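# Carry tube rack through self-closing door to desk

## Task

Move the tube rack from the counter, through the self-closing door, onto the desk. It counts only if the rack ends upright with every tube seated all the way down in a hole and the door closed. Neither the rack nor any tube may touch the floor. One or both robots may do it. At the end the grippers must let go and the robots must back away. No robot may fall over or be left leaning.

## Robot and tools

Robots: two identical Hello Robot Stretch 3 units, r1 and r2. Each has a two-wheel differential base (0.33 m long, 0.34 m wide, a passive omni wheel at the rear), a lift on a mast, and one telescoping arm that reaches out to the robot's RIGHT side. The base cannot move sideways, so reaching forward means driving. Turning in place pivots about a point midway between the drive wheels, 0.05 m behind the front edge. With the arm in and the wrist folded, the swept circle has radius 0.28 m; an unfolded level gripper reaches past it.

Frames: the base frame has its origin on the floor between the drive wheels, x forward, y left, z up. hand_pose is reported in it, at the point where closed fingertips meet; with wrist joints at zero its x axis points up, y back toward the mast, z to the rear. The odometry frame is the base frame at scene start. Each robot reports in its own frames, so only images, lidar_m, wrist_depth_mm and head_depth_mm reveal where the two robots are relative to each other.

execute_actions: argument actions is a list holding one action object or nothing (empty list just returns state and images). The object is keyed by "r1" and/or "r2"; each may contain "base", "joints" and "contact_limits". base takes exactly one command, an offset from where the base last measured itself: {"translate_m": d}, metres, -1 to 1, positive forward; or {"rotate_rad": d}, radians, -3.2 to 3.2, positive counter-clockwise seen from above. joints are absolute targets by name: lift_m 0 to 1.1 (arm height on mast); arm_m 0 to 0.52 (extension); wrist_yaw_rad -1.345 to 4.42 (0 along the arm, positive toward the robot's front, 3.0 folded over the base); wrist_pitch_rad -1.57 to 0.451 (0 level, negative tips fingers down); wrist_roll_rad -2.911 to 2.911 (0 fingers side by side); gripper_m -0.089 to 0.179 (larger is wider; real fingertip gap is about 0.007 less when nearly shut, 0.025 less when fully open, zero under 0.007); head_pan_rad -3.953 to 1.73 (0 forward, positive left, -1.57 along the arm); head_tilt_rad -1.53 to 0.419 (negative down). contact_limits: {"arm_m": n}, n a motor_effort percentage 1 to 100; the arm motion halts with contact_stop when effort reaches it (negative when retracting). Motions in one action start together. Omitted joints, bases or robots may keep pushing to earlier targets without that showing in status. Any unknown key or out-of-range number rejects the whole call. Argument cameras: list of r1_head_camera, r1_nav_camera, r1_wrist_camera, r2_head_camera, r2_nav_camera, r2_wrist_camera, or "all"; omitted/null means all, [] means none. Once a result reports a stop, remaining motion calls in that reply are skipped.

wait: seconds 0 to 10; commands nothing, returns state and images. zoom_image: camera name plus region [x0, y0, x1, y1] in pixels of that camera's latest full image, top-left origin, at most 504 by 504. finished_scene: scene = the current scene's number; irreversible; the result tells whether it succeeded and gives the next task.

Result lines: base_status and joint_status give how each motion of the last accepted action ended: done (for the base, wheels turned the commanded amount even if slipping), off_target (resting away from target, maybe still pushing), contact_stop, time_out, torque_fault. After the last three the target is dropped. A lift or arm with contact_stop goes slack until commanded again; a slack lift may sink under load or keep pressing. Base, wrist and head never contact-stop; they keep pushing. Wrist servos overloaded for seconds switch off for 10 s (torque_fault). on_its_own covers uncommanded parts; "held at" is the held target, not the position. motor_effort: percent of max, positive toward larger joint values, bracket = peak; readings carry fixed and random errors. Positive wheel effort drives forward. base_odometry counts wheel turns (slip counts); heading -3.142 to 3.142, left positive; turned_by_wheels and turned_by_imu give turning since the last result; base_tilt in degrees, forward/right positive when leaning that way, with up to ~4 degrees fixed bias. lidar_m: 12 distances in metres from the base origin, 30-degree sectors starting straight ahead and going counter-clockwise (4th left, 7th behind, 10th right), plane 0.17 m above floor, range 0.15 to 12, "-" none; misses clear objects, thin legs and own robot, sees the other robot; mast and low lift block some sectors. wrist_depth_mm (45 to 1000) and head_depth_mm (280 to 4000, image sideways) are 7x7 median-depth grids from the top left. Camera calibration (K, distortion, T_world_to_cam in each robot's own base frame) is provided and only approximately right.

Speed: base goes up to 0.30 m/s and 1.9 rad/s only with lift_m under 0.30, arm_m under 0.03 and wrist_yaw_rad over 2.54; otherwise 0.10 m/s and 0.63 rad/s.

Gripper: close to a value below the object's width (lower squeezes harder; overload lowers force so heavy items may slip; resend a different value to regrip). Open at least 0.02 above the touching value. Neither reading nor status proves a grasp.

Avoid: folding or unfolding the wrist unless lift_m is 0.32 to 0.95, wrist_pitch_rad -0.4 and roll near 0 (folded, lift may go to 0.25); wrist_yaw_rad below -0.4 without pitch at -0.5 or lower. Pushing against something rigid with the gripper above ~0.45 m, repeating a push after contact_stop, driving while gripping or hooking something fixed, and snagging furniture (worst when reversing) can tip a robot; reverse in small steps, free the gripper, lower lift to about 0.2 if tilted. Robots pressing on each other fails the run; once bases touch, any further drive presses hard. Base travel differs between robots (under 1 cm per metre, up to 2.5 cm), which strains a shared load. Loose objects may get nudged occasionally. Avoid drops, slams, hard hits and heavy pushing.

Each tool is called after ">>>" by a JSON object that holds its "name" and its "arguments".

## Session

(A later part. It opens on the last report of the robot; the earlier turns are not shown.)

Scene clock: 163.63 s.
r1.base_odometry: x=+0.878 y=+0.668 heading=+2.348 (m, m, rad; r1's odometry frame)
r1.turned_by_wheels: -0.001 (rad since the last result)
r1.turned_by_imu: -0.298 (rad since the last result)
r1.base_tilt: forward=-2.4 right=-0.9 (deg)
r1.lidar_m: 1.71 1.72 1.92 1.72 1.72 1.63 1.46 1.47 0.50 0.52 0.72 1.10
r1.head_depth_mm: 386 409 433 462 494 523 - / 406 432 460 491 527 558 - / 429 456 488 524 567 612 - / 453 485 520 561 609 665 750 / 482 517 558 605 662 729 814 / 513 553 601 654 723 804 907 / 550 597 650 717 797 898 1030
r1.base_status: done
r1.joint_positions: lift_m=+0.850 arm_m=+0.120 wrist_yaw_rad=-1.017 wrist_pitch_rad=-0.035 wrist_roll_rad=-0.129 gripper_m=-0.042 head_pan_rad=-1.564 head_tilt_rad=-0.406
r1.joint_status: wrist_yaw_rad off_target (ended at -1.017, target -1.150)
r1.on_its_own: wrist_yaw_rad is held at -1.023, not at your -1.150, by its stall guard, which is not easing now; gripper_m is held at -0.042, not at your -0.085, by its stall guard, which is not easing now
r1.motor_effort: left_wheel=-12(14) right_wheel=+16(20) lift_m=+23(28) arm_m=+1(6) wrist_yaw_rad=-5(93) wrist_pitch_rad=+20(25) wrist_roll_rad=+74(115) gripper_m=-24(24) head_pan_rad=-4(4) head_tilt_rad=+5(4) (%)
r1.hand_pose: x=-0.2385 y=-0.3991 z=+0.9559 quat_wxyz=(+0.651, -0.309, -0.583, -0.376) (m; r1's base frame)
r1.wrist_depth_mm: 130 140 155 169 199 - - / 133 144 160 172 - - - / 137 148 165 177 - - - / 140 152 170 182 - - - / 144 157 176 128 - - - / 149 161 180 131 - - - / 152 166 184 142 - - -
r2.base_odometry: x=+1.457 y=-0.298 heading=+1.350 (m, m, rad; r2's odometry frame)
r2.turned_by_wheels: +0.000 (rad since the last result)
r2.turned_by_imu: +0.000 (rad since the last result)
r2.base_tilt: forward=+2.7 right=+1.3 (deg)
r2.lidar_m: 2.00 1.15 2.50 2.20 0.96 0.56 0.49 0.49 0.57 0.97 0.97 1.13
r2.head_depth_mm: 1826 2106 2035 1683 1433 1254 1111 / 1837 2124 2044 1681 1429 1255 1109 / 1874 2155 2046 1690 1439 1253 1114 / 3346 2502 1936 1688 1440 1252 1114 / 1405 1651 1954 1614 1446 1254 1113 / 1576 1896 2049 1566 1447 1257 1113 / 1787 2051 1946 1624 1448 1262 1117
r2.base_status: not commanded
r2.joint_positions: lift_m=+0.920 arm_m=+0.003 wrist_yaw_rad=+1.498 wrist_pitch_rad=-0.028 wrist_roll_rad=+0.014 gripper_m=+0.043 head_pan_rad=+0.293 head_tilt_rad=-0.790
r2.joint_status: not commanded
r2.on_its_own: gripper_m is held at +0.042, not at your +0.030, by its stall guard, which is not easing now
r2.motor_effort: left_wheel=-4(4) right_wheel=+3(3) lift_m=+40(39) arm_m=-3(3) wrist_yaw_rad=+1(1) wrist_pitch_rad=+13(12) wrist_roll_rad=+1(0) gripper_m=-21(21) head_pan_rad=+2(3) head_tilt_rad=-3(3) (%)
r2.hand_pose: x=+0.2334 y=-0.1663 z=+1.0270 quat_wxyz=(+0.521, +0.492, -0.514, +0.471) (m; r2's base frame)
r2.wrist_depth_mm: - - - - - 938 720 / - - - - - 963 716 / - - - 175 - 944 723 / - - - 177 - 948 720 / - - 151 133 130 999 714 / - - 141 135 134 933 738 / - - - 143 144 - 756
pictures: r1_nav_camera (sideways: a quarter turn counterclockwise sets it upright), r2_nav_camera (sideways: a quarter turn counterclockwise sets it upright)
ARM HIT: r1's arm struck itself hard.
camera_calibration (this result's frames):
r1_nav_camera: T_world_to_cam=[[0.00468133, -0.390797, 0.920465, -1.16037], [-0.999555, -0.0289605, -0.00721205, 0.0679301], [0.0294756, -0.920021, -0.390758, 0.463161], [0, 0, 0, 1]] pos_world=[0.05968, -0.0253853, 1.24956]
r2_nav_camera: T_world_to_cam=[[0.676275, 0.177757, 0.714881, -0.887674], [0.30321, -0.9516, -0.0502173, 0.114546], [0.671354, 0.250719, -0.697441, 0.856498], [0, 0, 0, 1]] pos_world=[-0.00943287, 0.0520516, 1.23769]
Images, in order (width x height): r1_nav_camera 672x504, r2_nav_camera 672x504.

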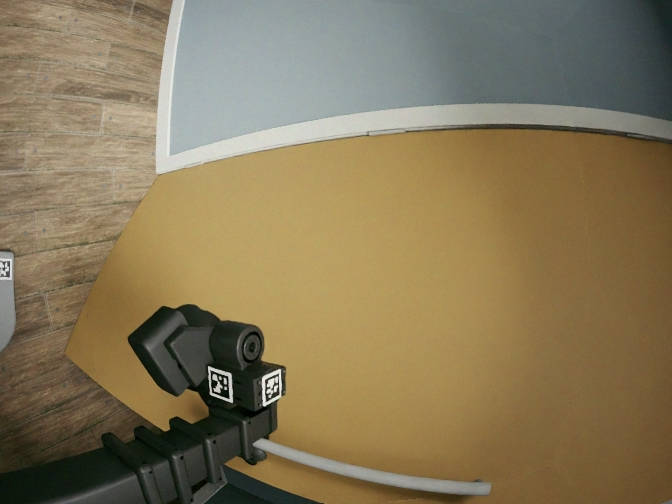

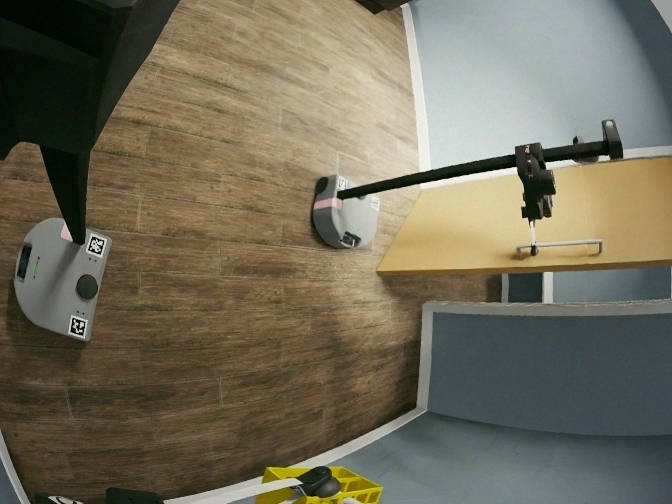

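>>> {"name": "execute_actions", "arguments": {"actions": [{"r1":{"base":{"rotate_rad":-0.5},"joints":{"arm_m":0.05,"wrist_yaw_rad":0}},"r2":{"base":{"translate_m":0.5}}}], "cameras": []}}

>>> {"name": "execute_actions", "arguments": {"actions": [{"r1":{"base":{"translate_m":0.12},"joints":{"arm_m":0.0,"wrist_yaw_rad":-0.45}}}], "cameras": []}}

>>> {"name": "execute_actions", "arguments": {"actions": [{"r1":{"base":{"rotate_rad":-0.7},"joints":{"wrist_yaw_rad":0.5}}}], "cameras": ["r1_nav_camera","r2_nav_camera"]}}

Scene clock: 177.40 s.
r1.base_odometry: x=+0.878 y=+0.668 heading=+1.848 (m, m, rad; r1's odometry frame)
r1.turned_by_wheels: -0.500 (rad since the last result)
r1.turned_by_imu: -0.495 (rad since the last result)
r1.base_tilt: forward=-2.4 right=-1.0 (deg)
r1.lidar_m: 1.11 1.71 1.71 1.90 1.72 0.88 0.93 1.46 1.47 0.48 0.51 0.73
r1.head_depth_mm: 1348 1423 1523 1609 1714 1708 1426 / 1228 1321 1438 1565 1720 1733 1429 / 372 397 425 456 493 536 950 / 374 394 418 448 484 493 - / 375 400 428 461 499 544 599 / 376 401 430 462 501 547 602 / 377 403 432 465 505 550 605
r1.base_status: done
r1.joint_positions: lift_m=+0.850 arm_m=+0.051 wrist_yaw_rad=+0.059 wrist_pitch_rad=-0.027 wrist_roll_rad=-0.143 gripper_m=-0.042 head_pan_rad=-1.564 head_tilt_rad=-0.406
r1.joint_status: wrist_yaw_rad off_target (ended at +0.059, target +0.000); the others done
r1.on_its_own: wrist_yaw_rad is held at +0.060, not at your +0.000, by its stall guard, which is not easing now; wrist_roll_rad is held at -0.146, not at its first target -0.015, by its stall guard, which is not easing now; gripper_m is held at -0.042, not at your -0.085, by its stall guard, which is not easing now
r1.motor_effort: left_wheel=+4(14) right_wheel=-3(14) lift_m=+24(24) arm_m=-6(9) wrist_yaw_rad=+1(49) wrist_pitch_rad=+15(19) wrist_roll_rad=-1(3) gripper_m=-21(24) head_pan_rad=-4(4) head_tilt_rad=+4(3) (%)
r1.hand_pose: x=-0.0064 y=-0.4506 z=+0.9579 quat_wxyz=(+0.756, +0.030, -0.654, +0.013) (m; r1's base frame)
r1.wrist_depth_mm: 195 189 183 178 173 171 - / 200 196 189 182 177 177 - / 206 200 194 123 183 - - / 213 205 198 128 188 - - / 217 213 204 130 192 - - / 225 218 212 131 196 - - / 233 224 218 206 204 - -
r2.base_odometry: x=+1.566 y=+0.190 heading=+1.350 (m, m, rad; r2's odometry frame)
r2.turned_by_wheels: +0.000 (rad since the last result)
r2.turned_by_imu: +0.001 (rad since the last result)
r2.base_tilt: forward=+2.7 right=+1.2 (deg)
r2.lidar_m: 1.64 1.08 0.86 2.32 1.91 1.11 0.98 0.98 0.98 0.85 0.85 0.99
r2.head_depth_mm: 1414 1628 1875 1682 1436 1253 1108 / 1416 1629 1885 1691 1435 1247 1111 / 1425 1636 1888 1687 1435 1251 1113 / 3107 2419 1975 1679 1442 1257 1117 / 3175 2601 1993 1624 1440 1259 1114 / 951 1091 1336 1621 1447 1265 1114 / 955 1249 1639 1705 1266 1226 1120
r2.base_status: done
r2.joint_positions: lift_m=+0.920 arm_m=+0.003 wrist_yaw_rad=+1.498 wrist_pitch_rad=-0.028 wrist_roll_rad=+0.014 gripper_m=+0.043 head_pan_rad=+0.293 head_tilt_rad=-0.790
r2.joint_status: not commanded
r2.on_its_own: gripper_m is held at +0.042, not at your +0.030, by its stall guard, which is not easing now
r2.motor_effort: left_wheel=-4(7) right_wheel=+3(8) lift_m=+39(39) arm_m=-3(3) wrist_yaw_rad=+1(1) wrist_pitch_rad=+13(13) wrist_roll_rad=+0(0) gripper_m=-20(19) head_pan_rad=+3(2) head_tilt_rad=-3(3) (%)
r2.hand_pose: x=+0.2334 y=-0.1663 z=+1.0270 quat_wxyz=(+0.521, +0.492, -0.514, +0.471) (m; r2's base frame)
r2.wrist_depth_mm: 815 - - - - 782 597 / 842 - - - - 785 593 / 885 - - 175 957 825 608 / 978 - - 177 561 794 606 / - - 151 133 130 811 616 / - - 140 135 134 776 633 / - - - 144 144 920 635
pictures: none
No camera images: the call's "cameras" was empty. Leave "cameras" out to get every camera's image.

Scene clock: 179.93 s.
r1.base_odometry: x=+0.845 y=+0.783 heading=+1.848 (m, m, rad; r1's odometry frame)
r1.turned_by_wheels: +0.000 (rad since the last result)
r1.turned_by_imu: +0.001 (rad since the last result)
r1.base_tilt: forward=-2.4 right=-1.0 (deg)
r1.lidar_m: 1.02 1.61 1.63 1.97 1.79 0.99 1.04 1.55 0.43 0.43 0.47 0.73
r1.head_depth_mm: 318 333 306 328 360 440 500 / 322 343 366 394 425 456 476 / 326 348 372 400 433 471 511 / 330 353 378 406 440 480 528 / 334 357 383 412 448 489 540 / 339 362 389 420 456 498 550 / 343 367 395 426 464 508 563
r1.base_status: done
r1.joint_positions: lift_m=+0.850 arm_m=+0.003 wrist_yaw_rad=-0.434 wrist_pitch_rad=-0.027 wrist_roll_rad=-0.143 gripper_m=-0.042 head_pan_rad=-1.564 head_tilt_rad=-0.406
r1.joint_status: all done
joint sent to its limit — the command would take r1.arm_m past its lower limit, so that joint was sent only as far as its limit.
r1.on_its_own: wrist_roll_rad is held at -0.146, not at its first target -0.015, by its stall guard, which is not easing now; gripper_m is held at -0.042, not at your -0.085, by its stall guard, which is not easing now; wrist_yaw_rad is at rest, and its effort (-15) is outside its rest range (-12 to +12)
r1.motor_effort: left_wheel=+6(30) right_wheel=-4(21) lift_m=+24(24) arm_m=-5(11) wrist_yaw_rad=-15(87) wrist_pitch_rad=+15(15) wrist_roll_rad=-2(1) gripper_m=-23(28) head_pan_rad=-4(4) head_tilt_rad=+4(3) (%)
r1.hand_pose: x=-0.1288 y=-0.3800 z=+0.9579 quat_wxyz=(+0.736, -0.131, -0.641, -0.171) (m; r1's base frame)
r1.wrist_depth_mm: 147 154 165 170 191 - - / 151 158 170 121 197 - - / 155 162 174 123 204 - - / 159 166 180 129 213 - - / 164 173 185 130 - - - / 169 178 190 131 - - - / 173 184 200 139 - - -
r2.base_odometry: x=+1.566 y=+0.190 heading=+1.350 (m, m, rad; r2's odometry frame)
r2.turned_by_wheels: +0.000 (rad since the last result)
r2.turned_by_imu: +0.000 (rad since the last result)
r2.base_tilt: forward=+2.8 right=+1.3 (deg)
r2.lidar_m: 1.64 1.05 0.98 2.32 1.91 1.12 0.97 0.98 0.98 0.85 0.85 0.99
r2.head_depth_mm: 1411 1620 1879 1674 1432 1250 1108 / 1419 1632 1872 1686 1433 1254 1109 / 1419 1632 1877 1689 1437 1248 1106 / 3108 2405 1980 1688 1445 1260 1110 / 3200 2597 2037 1697 1441 1253 1116 / 3135 2413 1262 1575 1454 1256 1118 / 882 1116 1536 1709 1334 1258 1118
r2.base_status: not commanded
r2.joint_positions: lift_m=+0.920 arm_m=+0.003 wrist_yaw_rad=+1.498 wrist_pitch_rad=-0.028 wrist_roll_rad=+0.014 gripper_m=+0.043 head_pan_rad=+0.293 head_tilt_rad=-0.790
r2.joint_status: not commanded
r2.on_its_own: gripper_m is held at +0.042, not at your +0.030, by its stall guard, which is not easing now
r2.motor_effort: left_wheel=-4(4) right_wheel=+3(3) lift_m=+39(39) arm_m=-3(3) wrist_yaw_rad=+1(1) wrist_pitch_rad=+13(13) wrist_roll_rad=+1(0) gripper_m=-20(21) head_pan_rad=+2(3) head_tilt_rad=-3(4) (%)
r2.hand_pose: x=+0.2334 y=-0.1663 z=+1.0270 quat_wxyz=(+0.521, +0.492, -0.514, +0.471) (m; r2's base frame)
r2.wrist_depth_mm: - - - - - 788 589 / - - - - - 801 608 / 855 - - 175 996 797 600 / 928 - - 177 - 816 613 / - - 151 133 130 804 610 / - - 140 136 133 790 631 / - - - 143 144 912 630
pictures: none
No camera images: the call's "cameras" was empty. Leave "cameras" out to get every camera's image.

Scene clock: 182.33 s.
r1.base_odometry: x=+0.845 y=+0.783 heading=+1.150 (m, m, rad; r1's odometry frame)
r1.turned_by_wheels: -0.699 (rad since the last result)
r1.turned_by_imu: -0.692 (rad since the last result)
r1.base_tilt: forward=-2.3 right=-1.0 (deg)
r1.lidar_m: 0.58 0.92 1.46 1.62 1.78 1.81 1.80 1.00 1.56 0.42 0.40 0.42
r1.head_depth_mm: 1248 1322 1421 1517 1654 1721 1378 / 1264 1351 1448 1552 1678 1762 1394 / 1294 1376 1472 1582 1715 1758 1391 / 1309 1392 1493 1616 1741 1751 1388 / 1330 1412 1526 1636 1771 1780 1400 / 1349 1447 1525 1620 413 439 477 / 306 322 340 359 379 347 365
r1.base_status: rotate_rad off_target (by the wheels' count: -0.6986 of -0.7000)
r1.joint_positions: lift_m=+0.850 arm_m=+0.003 wrist_yaw_rad=+0.638 wrist_pitch_rad=-0.021 wrist_roll_rad=-0.143 gripper_m=-0.039 head_pan_rad=-1.564 head_tilt_rad=-0.406
r1.joint_status: wrist_yaw_rad off_target (ended at +0.638, target +0.500)
r1.on_its_own: wrist_roll_rad is held at -0.146, not at its first target -0.015, by its stall guard, which is not easing now; gripper_m is held at -0.040, not at your -0.085, by its stall guard, which is not easing now; left_wheel is at rest, and its effort (+23) is outside its rest range (-18 to +18); right_wheel is at rest, and its effort (-27) is outside its rest range (-18 to +18); wrist_yaw_rad is at rest, and its effort (-98) is outside its rest range (-12 to +12)
r1.motor_effort: left_wheel=+23(24) right_wheel=-27(28) lift_m=+24(24) arm_m=+0(4) wrist_yaw_rad=-98(100) wrist_pitch_rad=+12(17) wrist_roll_rad=-2(2) gripper_m=-29(29) head_pan_rad=-5(4) head_tilt_rad=+3(4) (%)
r1.hand_pose: x=+0.1309 y=-0.3531 z=+0.9594 quat_wxyz=(+0.720, +0.213, -0.619, +0.230) (m; r1's base frame)
r1.wrist_depth_mm: 196 192 185 118 174 - - / 203 197 189 121 177 - - / 207 203 194 123 183 - - / 211 207 201 188 186 - - / 218 211 206 131 191 - - / 227 219 211 131 195 - - / 234 226 218 140 208 - -
r2.base_odometry: x=+1.566 y=+0.190 heading=+1.350 (m, m, rad; r2's odometry frame)
r2.turned_by_wheels: +0.000 (rad since the last result)
r2.turned_by_imu: +0.000 (rad since the last result)
r2.base_tilt: forward=+2.9 right=+1.2 (deg)
r2.lidar_m: 1.64 1.03 1.05 2.32 1.91 1.12 0.98 0.98 0.97 0.85 0.85 0.99
r2.head_depth_mm: 1413 1626 1870 1673 1438 1249 1107 / 1418 1641 1884 1684 1433 1253 1111 / 1416 1635 1874 1688 1439 1252 1108 / 3098 2419 1958 1690 1445 1256 1114 / 3181 2583 2051 1684 1443 1254 1114 / 3158 2596 1291 1546 1444 1260 1116 / 878 1050 1467 1702 1386 1259 1114
r2.base_status: not commanded
r2.joint_positions: lift_m=+0.920 arm_m=+0.003 wrist_yaw_rad=+1.498 wrist_pitch_rad=-0.028 wrist_roll_rad=+0.014 gripper_m=+0.043 head_pan_rad=+0.293 head_tilt_rad=-0.790
r2.joint_status: not commanded
r2.on_its_own: gripper_m is held at +0.042, not at your +0.030, by its stall guard, which is not easing now
r2.motor_effort: left_wheel=-4(4) right_wheel=+3(3) lift_m=+39(39) arm_m=-3(3) wrist_yaw_rad=+1(1) wrist_pitch_rad=+13(13) wrist_roll_rad=+0(0) gripper_m=-21(20) head_pan_rad=+2(3) head_tilt_rad=-3(3) (%)
r2.hand_pose: x=+0.2334 y=-0.1663 z=+1.0270 quat_wxyz=(+0.521, +0.492, -0.514, +0.471) (m; r2's base frame)
r2.wrist_depth_mm: - - - - - 805 600 / - - - - - 779 592 / - - - 174 - 804 596 / 932 - - 177 - 803 611 / - - 151 134 130 807 623 / - - 140 136 134 777 624 / - - - 144 143 941 643
pictures: r1_nav_camera (sideways: a quarter turn counterclockwise sets it upright), r2_nav_camera (sideways: a quarter turn counterclockwise sets it upright)
camera_calibration (this result's frames):
r1_nav_camera: T_world_to_cam=[[0.00468147, -0.390797, 0.920465, -1.16037], [-0.999555, -0.0289609, -0.00721205, 0.0679301], [0.0294759, -0.920021, -0.390758, 0.463161], [0, 0, 0, 1]] pos_world=[0.05968, -0.0253853, 1.24956]
r2_nav_camera: T_world_to_cam=[[0.676304, 0.177766, 0.714851, -0.887635], [0.303208, -0.9516, -0.050218, 0.114547], [0.671326, 0.250711, -0.697471, 0.856537], [0, 0, 0, 1]] pos_world=[-0.00943547, 0.0520508, 1.23769]
Images, in order (width x height): r1_nav_camera 672x504, r2_nav_camera 672x504.

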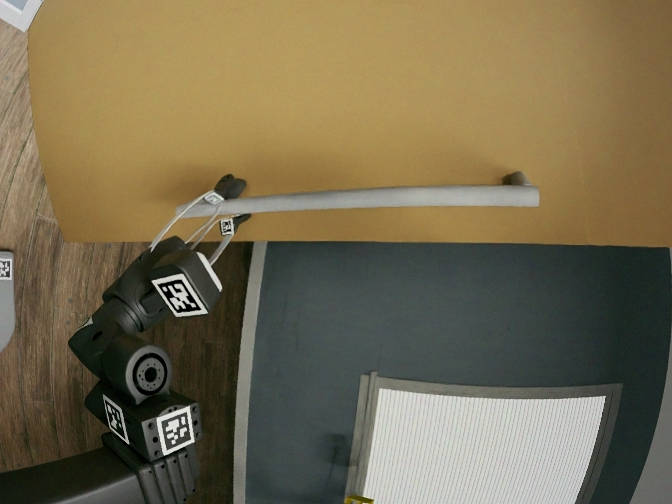

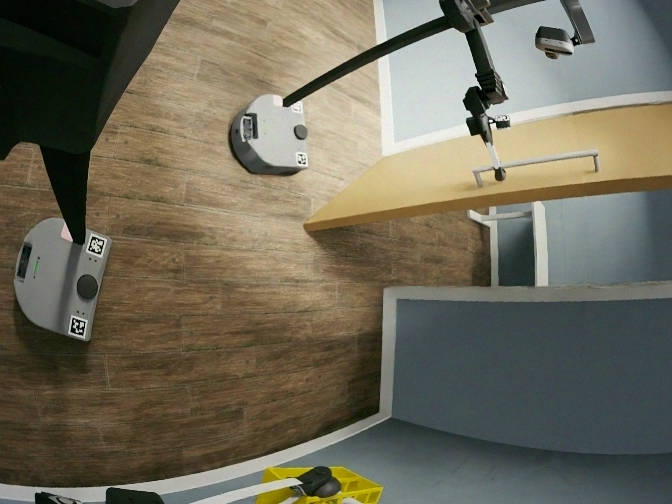

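>>> {"name": "execute_actions", "arguments": {"actions": [{"r1":{"base":{"rotate_rad":-0.55},"joints":{"wrist_yaw_rad":1.4}}}], "cameras": []}}

>>> {"name": "execute_actions", "arguments": {"actions": [{"r1":{"base":{"rotate_rad":-0.65},"joints":{"wrist_yaw_rad":2.0}}}], "cameras": []}}

>>> {"name": "execute_actions", "arguments": {"actions": [{"r1":{"base":{"translate_m":-0.2}},"r2":{"base":{"rotate_rad":0.45},"joints":{"wrist_yaw_rad":1.9,"head_pan_rad":0}}}], "cameras": ["r2_nav_camera"]}}

Scene clock: 194.17 s.
r1.base_odometry: x=+0.845 y=+0.783 heading=+0.601 (m, m, rad; r1's odometry frame)
r1.turned_by_wheels: -0.549 (rad since the last result)
r1.turned_by_imu: -0.542 (rad since the last result)
r1.base_tilt: forward=-2.3 right=-1.0 (deg)
r1.lidar_m: 0.34 0.50 0.91 1.40 1.63 1.76 1.81 1.80 0.99 1.56 0.33 0.32
r1.head_depth_mm: 1633 1744 1846 2045 2198 1750 1294 / 1543 1653 1764 1924 2076 1754 1388 / 1477 1577 1684 1803 1974 1760 1398 / 1411 1508 1609 1730 1885 1773 1398 / 1359 1438 1530 1643 1768 1762 1400 / 1296 1374 1456 1540 1670 1724 1409 / 1252 1329 1398 1491 1590 1674 1411
r1.base_status: rotate_rad off_target (by the wheels' count: -0.5490 of -0.5500)
r1.joint_positions: lift_m=+0.850 arm_m=+0.003 wrist_yaw_rad=+1.473 wrist_pitch_rad=-0.022 wrist_roll_rad=-0.142 gripper_m=-0.039 head_pan_rad=-1.564 head_tilt_rad=-0.406
r1.joint_status: wrist_yaw_rad off_target (ended at +1.473, target +1.400)
r1.on_its_own: wrist_roll_rad is held at -0.146, not at its first target -0.015, by its stall guard, which is not easing now; gripper_m is held at -0.040, not at your -0.085, by its stall guard, which is not easing now; right_wheel is at rest, and its effort (-19) is outside its rest range (-18 to +18); wrist_yaw_rad is at rest, and its effort (-64) is outside its rest range (-12 to +12)
r1.motor_effort: left_wheel=+15(17) right_wheel=-19(18) lift_m=+24(24) arm_m=+1(3) wrist_yaw_rad=-64(69) wrist_pitch_rad=+12(16) wrist_roll_rad=-2(2) gripper_m=-25(25) head_pan_rad=-4(5) head_tilt_rad=+4(3) (%)
r1.hand_pose: x=+0.2331 y=-0.1725 z=+0.9591 quat_wxyz=(+0.565, +0.446, -0.479, +0.502) (m; r1's base frame)
r1.wrist_depth_mm: 323 263 220 118 167 149 - / 330 272 226 121 170 151 - / 344 278 231 124 172 152 - / 354 286 236 130 175 157 - / 363 292 244 130 178 162 - / 379 299 260 132 178 166 - / 390 311 251 140 185 171 -
r2.base_odometry: x=+1.566 y=+0.190 heading=+1.350 (m, m, rad; r2's odometry frame)
r2.turned_by_wheels: +0.000 (rad since the last result)
r2.turned_by_imu: +0.001 (rad since the last result)
r2.base_tilt: forward=+2.9 right=+1.3 (deg)
r2.lidar_m: 1.64 1.01 1.05 2.32 1.91 1.12 0.98 0.98 0.97 0.85 0.85 0.99
r2.head_depth_mm: 1412 1628 1870 1679 1438 1248 1108 / 1412 1641 1875 1678 1434 1247 1110 / 1427 1636 1880 1672 1432 1255 1111 / 3094 2398 1969 1687 1441 1253 1113 / 3194 2612 2041 1693 1441 1257 1115 / 3172 2594 2055 1616 1444 1263 1119 / 3224 2425 1214 1661 1413 1263 1119
r2.base_status: not commanded
r2.joint_positions: lift_m=+0.920 arm_m=+0.003 wrist_yaw_rad=+1.498 wrist_pitch_rad=-0.028 wrist_roll_rad=+0.014 gripper_m=+0.043 head_pan_rad=+0.293 head_tilt_rad=-0.790
r2.joint_status: not commanded
r2.on_its_own: gripper_m is held at +0.042, not at your +0.030, by its stall guard, which is not easing now
r2.motor_effort: left_wheel=-4(4) right_wheel=+3(3) lift_m=+40(39) arm_m=-3(3) wrist_yaw_rad=+1(2) wrist_pitch_rad=+13(13) wrist_roll_rad=+0(0) gripper_m=-20(21) head_pan_rad=+3(3) head_tilt_rad=-3(3) (%)
r2.hand_pose: x=+0.2334 y=-0.1663 z=+1.0270 quat_wxyz=(+0.521, +0.492, -0.514, +0.471) (m; r2's base frame)
r2.wrist_depth_mm: - - - - - 816 594 / - - - - - 802 599 / - - - 174 993 812 605 / - - - 177 - 829 621 / - - 152 133 130 783 612 / - - 141 135 134 770 638 / - - - 144 144 924 631
pictures: none
No camera images: the call's "cameras" was empty. Leave "cameras" out to get every camera's image.

Scene clock: 198.23 s.
r1.base_odometry: x=+0.845 y=+0.783 heading=-0.049 (m, m, rad; r1's odometry frame)
r1.turned_by_wheels: -0.650 (rad since the last result)
r1.turned_by_imu: -0.457 (rad since the last result)
r1.base_tilt: forward=-2.4 right=-0.9 (deg)
r1.lidar_m: 0.24 0.27 0.45 0.91 1.49 1.64 1.84 1.82 1.81 1.00 1.54 0.24
r1.head_depth_mm: 1584 1670 1769 1882 1996 1758 1386 / 1712 1787 982 2013 2151 1755 1350 / 1835 1912 1112 2221 2179 1450 1268 / 1942 1974 2103 2372 2377 1778 1329 / 1806 1882 1976 2095 2188 1784 1411 / 1622 1690 1769 1832 1982 1789 1410 / 1462 1530 1593 1668 1768 1744 1422
r1.base_status: done
r1.joint_positions: lift_m=+0.850 arm_m=+0.003 wrist_yaw_rad=+2.066 wrist_pitch_rad=-0.021 wrist_roll_rad=-0.142 gripper_m=-0.039 head_pan_rad=-1.564 head_tilt_rad=-0.402
r1.joint_status: wrist_yaw_rad off_target (ended at +2.066, target +2.000)
r1.on_its_own: wrist_yaw_rad is held at +2.064, not at your +2.000, by its stall guard, which is not easing now; wrist_roll_rad is held at -0.146, not at its first target -0.015, by its stall guard, which is not easing now; gripper_m is held at -0.040, not at your -0.085, by its stall guard, which is not easing now
r1.motor_effort: left_wheel=+1(29) right_wheel=-4(49) lift_m=+27(28) arm_m=+1(1) wrist_yaw_rad=-2(83) wrist_pitch_rad=+12(17) wrist_roll_rad=-2(2) gripper_m=-20(25) head_pan_rad=-4(3) head_tilt_rad=+2(4) (%)
r1.hand_pose: x=+0.2036 y=-0.0261 z=+0.9592 quat_wxyz=(+0.393, +0.567, -0.328, +0.645) (m; r1's base frame)
r1.wrist_depth_mm: 524 350 261 205 164 144 128 / 546 363 264 123 168 146 131 / 579 368 267 123 172 147 135 / 600 380 272 131 175 148 - / 615 389 281 130 177 150 - / 645 399 299 131 173 152 - / 688 405 289 141 184 154 -
r2.base_odometry: x=+1.566 y=+0.190 heading=+1.350 (m, m, rad; r2's odometry frame)
r2.turned_by_wheels: +0.000 (rad since the last result)
r2.turned_by_imu: +0.001 (rad since the last result)
r2.base_tilt: forward=+3.0 right=+1.4 (deg)
r2.lidar_m: 1.64 1.00 1.05 2.32 1.91 1.12 0.98 0.98 0.98 0.85 0.85 1.00
r2.head_depth_mm: 1410 1630 1870 1682 1432 1247 1108 / 1416 1631 1877 1674 1434 1252 1106 / 1418 1634 1887 1684 1439 1248 1112 / 3087 2415 1973 1685 1433 1254 1113 / 3207 2607 2053 1693 1446 1256 1116 / 3181 2603 2043 1698 1442 1253 1118 / 3249 2626 1937 1612 1447 1261 1120
r2.base_status: not commanded
r2.joint_positions: lift_m=+0.920 arm_m=+0.003 wrist_yaw_rad=+1.498 wrist_pitch_rad=-0.028 wrist_roll_rad=+0.014 gripper_m=+0.043 head_pan_rad=+0.293 head_tilt_rad=-0.790
r2.joint_status: not commanded
r2.on_its_own: gripper_m is held at +0.042, not at your +0.030, by its stall guard, which is not easing now
r2.motor_effort: left_wheel=-4(4) right_wheel=+3(3) lift_m=+39(38) arm_m=-3(3) wrist_yaw_rad=+1(1) wrist_pitch_rad=+13(13) wrist_roll_rad=+0(0) gripper_m=-20(21) head_pan_rad=+3(2) head_tilt_rad=-3(3) (%)
r2.hand_pose: x=+0.2334 y=-0.1663 z=+1.0270 quat_wxyz=(+0.521, +0.492, -0.514, +0.471) (m; r2's base frame)
r2.wrist_depth_mm: - - - - - 789 585 / - - - - - 803 610 / - - - 174 - 809 600 / - - - 177 - 826 610 / - - 151 134 131 805 608 / - - 140 136 135 776 637 / - - - 143 143 922 648
pictures: none
No camera images: the call's "cameras" was empty. Leave "cameras" out to get every camera's image.

Scene clock: 202.17 s.
r1.base_odometry: x=+0.646 y=+0.793 heading=-0.049 (m, m, rad; r1's odometry frame)
r1.turned_by_wheels: +0.000 (rad since the last result)
r1.turned_by_imu: +0.326 (rad since the last result)
r1.base_tilt: forward=-1.4 right=-1.1 (deg)
r1.lidar_m: 0.25 0.41 0.96 1.32 1.55 1.60 1.76 1.71 1.03 1.03 1.63 0.23
r1.head_depth_mm: 1864 1917 1920 2154 2100 1643 1281 / 1816 1856 2016 2255 2337 1773 1275 / 1699 1802 1887 2077 2201 1772 1356 / 1589 1676 1796 960 2082 1768 1401 / 1485 1578 1681 1787 1926 1783 1411 / 1415 1488 1574 1685 1802 1795 1413 / 1345 1410 1496 1570 1689 1719 1412
r1.base_status: done
r1.joint_positions: lift_m=+0.850 arm_m=+0.003 wrist_yaw_rad=+2.076 wrist_pitch_rad=-0.011 wrist_roll_rad=-0.142 gripper_m=-0.039 head_pan_rad=-1.565 head_tilt_rad=-0.400
r1.joint_status: not commanded
r1.on_its_own: wrist_yaw_rad is held at +2.064, not at your +2.000, by its stall guard, which is not easing now; wrist_roll_rad is held at -0.146, not at its first target -0.015, by its stall guard, which is not easing now; gripper_m is held at -0.040, not at your -0.085, by its stall guard, which is not easing now
r1.motor_effort: left_wheel=-2(38) right_wheel=-13(52) lift_m=+29(29) arm_m=+1(2) wrist_yaw_rad=-11(63) wrist_pitch_rad=+6(13) wrist_roll_rad=-2(2) gripper_m=-20(25) head_pan_rad=-4(4) head_tilt_rad=+0(1) (%)
r1.hand_pose: x=+0.2026 y=-0.0236 z=+0.9617 quat_wxyz=(+0.387, +0.566, -0.329, +0.649) (m; r1's base frame)
r1.wrist_depth_mm: 817 833 819 324 179 133 103 / 837 853 811 123 187 133 103 / 862 870 854 124 188 132 102 / 872 913 878 241 186 132 102 / 920 924 938 131 183 132 102 / 942 943 961 132 164 130 101 / 956 987 916 235 188 129 101
r2.base_odometry: x=+1.566 y=+0.190 heading=+1.800 (m, m, rad; r2's odometry frame)
r2.turned_by_wheels: +0.450 (rad since the last result)
r2.turned_by_imu: +0.449 (rad since the last result)
r2.base_tilt: forward=+2.8 right=+1.3 (deg)
r2.lidar_m: 1.64 1.01 2.32 2.19 1.17 0.98 0.98 1.02 0.85 0.85 0.96 1.55
r2.head_depth_mm: 1372 1575 1833 1767 301 1254 1124 / 1439 1625 1878 367 295 1230 1109 / 3181 2587 2032 341 302 1218 1109 / 3192 2593 2040 397 1397 1254 1112 / 3263 2585 2039 1689 1444 1260 1110 / 3306 2602 1939 1620 1449 1261 1116 / 1370 1207 1161 1628 1392 1259 1116
r2.base_status: done
r2.joint_positions: lift_m=+0.920 arm_m=+0.003 wrist_yaw_rad=+1.898 wrist_pitch_rad=-0.028 wrist_roll_rad=+0.014 gripper_m=+0.043 head_pan_rad=+0.007 head_tilt_rad=-0.790
r2.joint_status: all done
r2.on_its_own: gripper_m is held at +0.042, not at your +0.030, by its stall guard, which is not easing now
r2.motor_effort: left_wheel=-4(9) right_wheel=+3(9) lift_m=+39(38) arm_m=-3(3) wrist_yaw_rad=+1(4) wrist_pitch_rad=+13(13) wrist_roll_rad=+0(0) gripper_m=-20(20) head_pan_rad=-2(22) head_tilt_rad=-3(3) (%)
r2.hand_pose: x=+0.2206 y=-0.0657 z=+1.0270 quat_wxyz=(+0.418, +0.584, -0.406, +0.565) (m; r2's base frame)
r2.wrist_depth_mm: - - - - - - - / - - - - - - - / - - - 176 - - - / - - - 172 - - - / - - 152 133 130 - - / - - 140 136 134 - - / - - - 143 143 - -
pictures: r2_nav_camera (sideways: a quarter turn counterclockwise sets it upright)
camera_calibration (this result's frames):
r2_nav_camera: T_world_to_cam=[[0.698995, -0.020072, 0.714845, -0.887765], [0.0226849, -0.998481, -0.0502181, 0.116258], [0.714766, 0.0513184, -0.697478, 0.856281], [0, 0, 0, 1]] pos_world=[0.00586543, 0.0543193, 1.23769]
Images, in order (width x height): r2_nav_camera 672x504.

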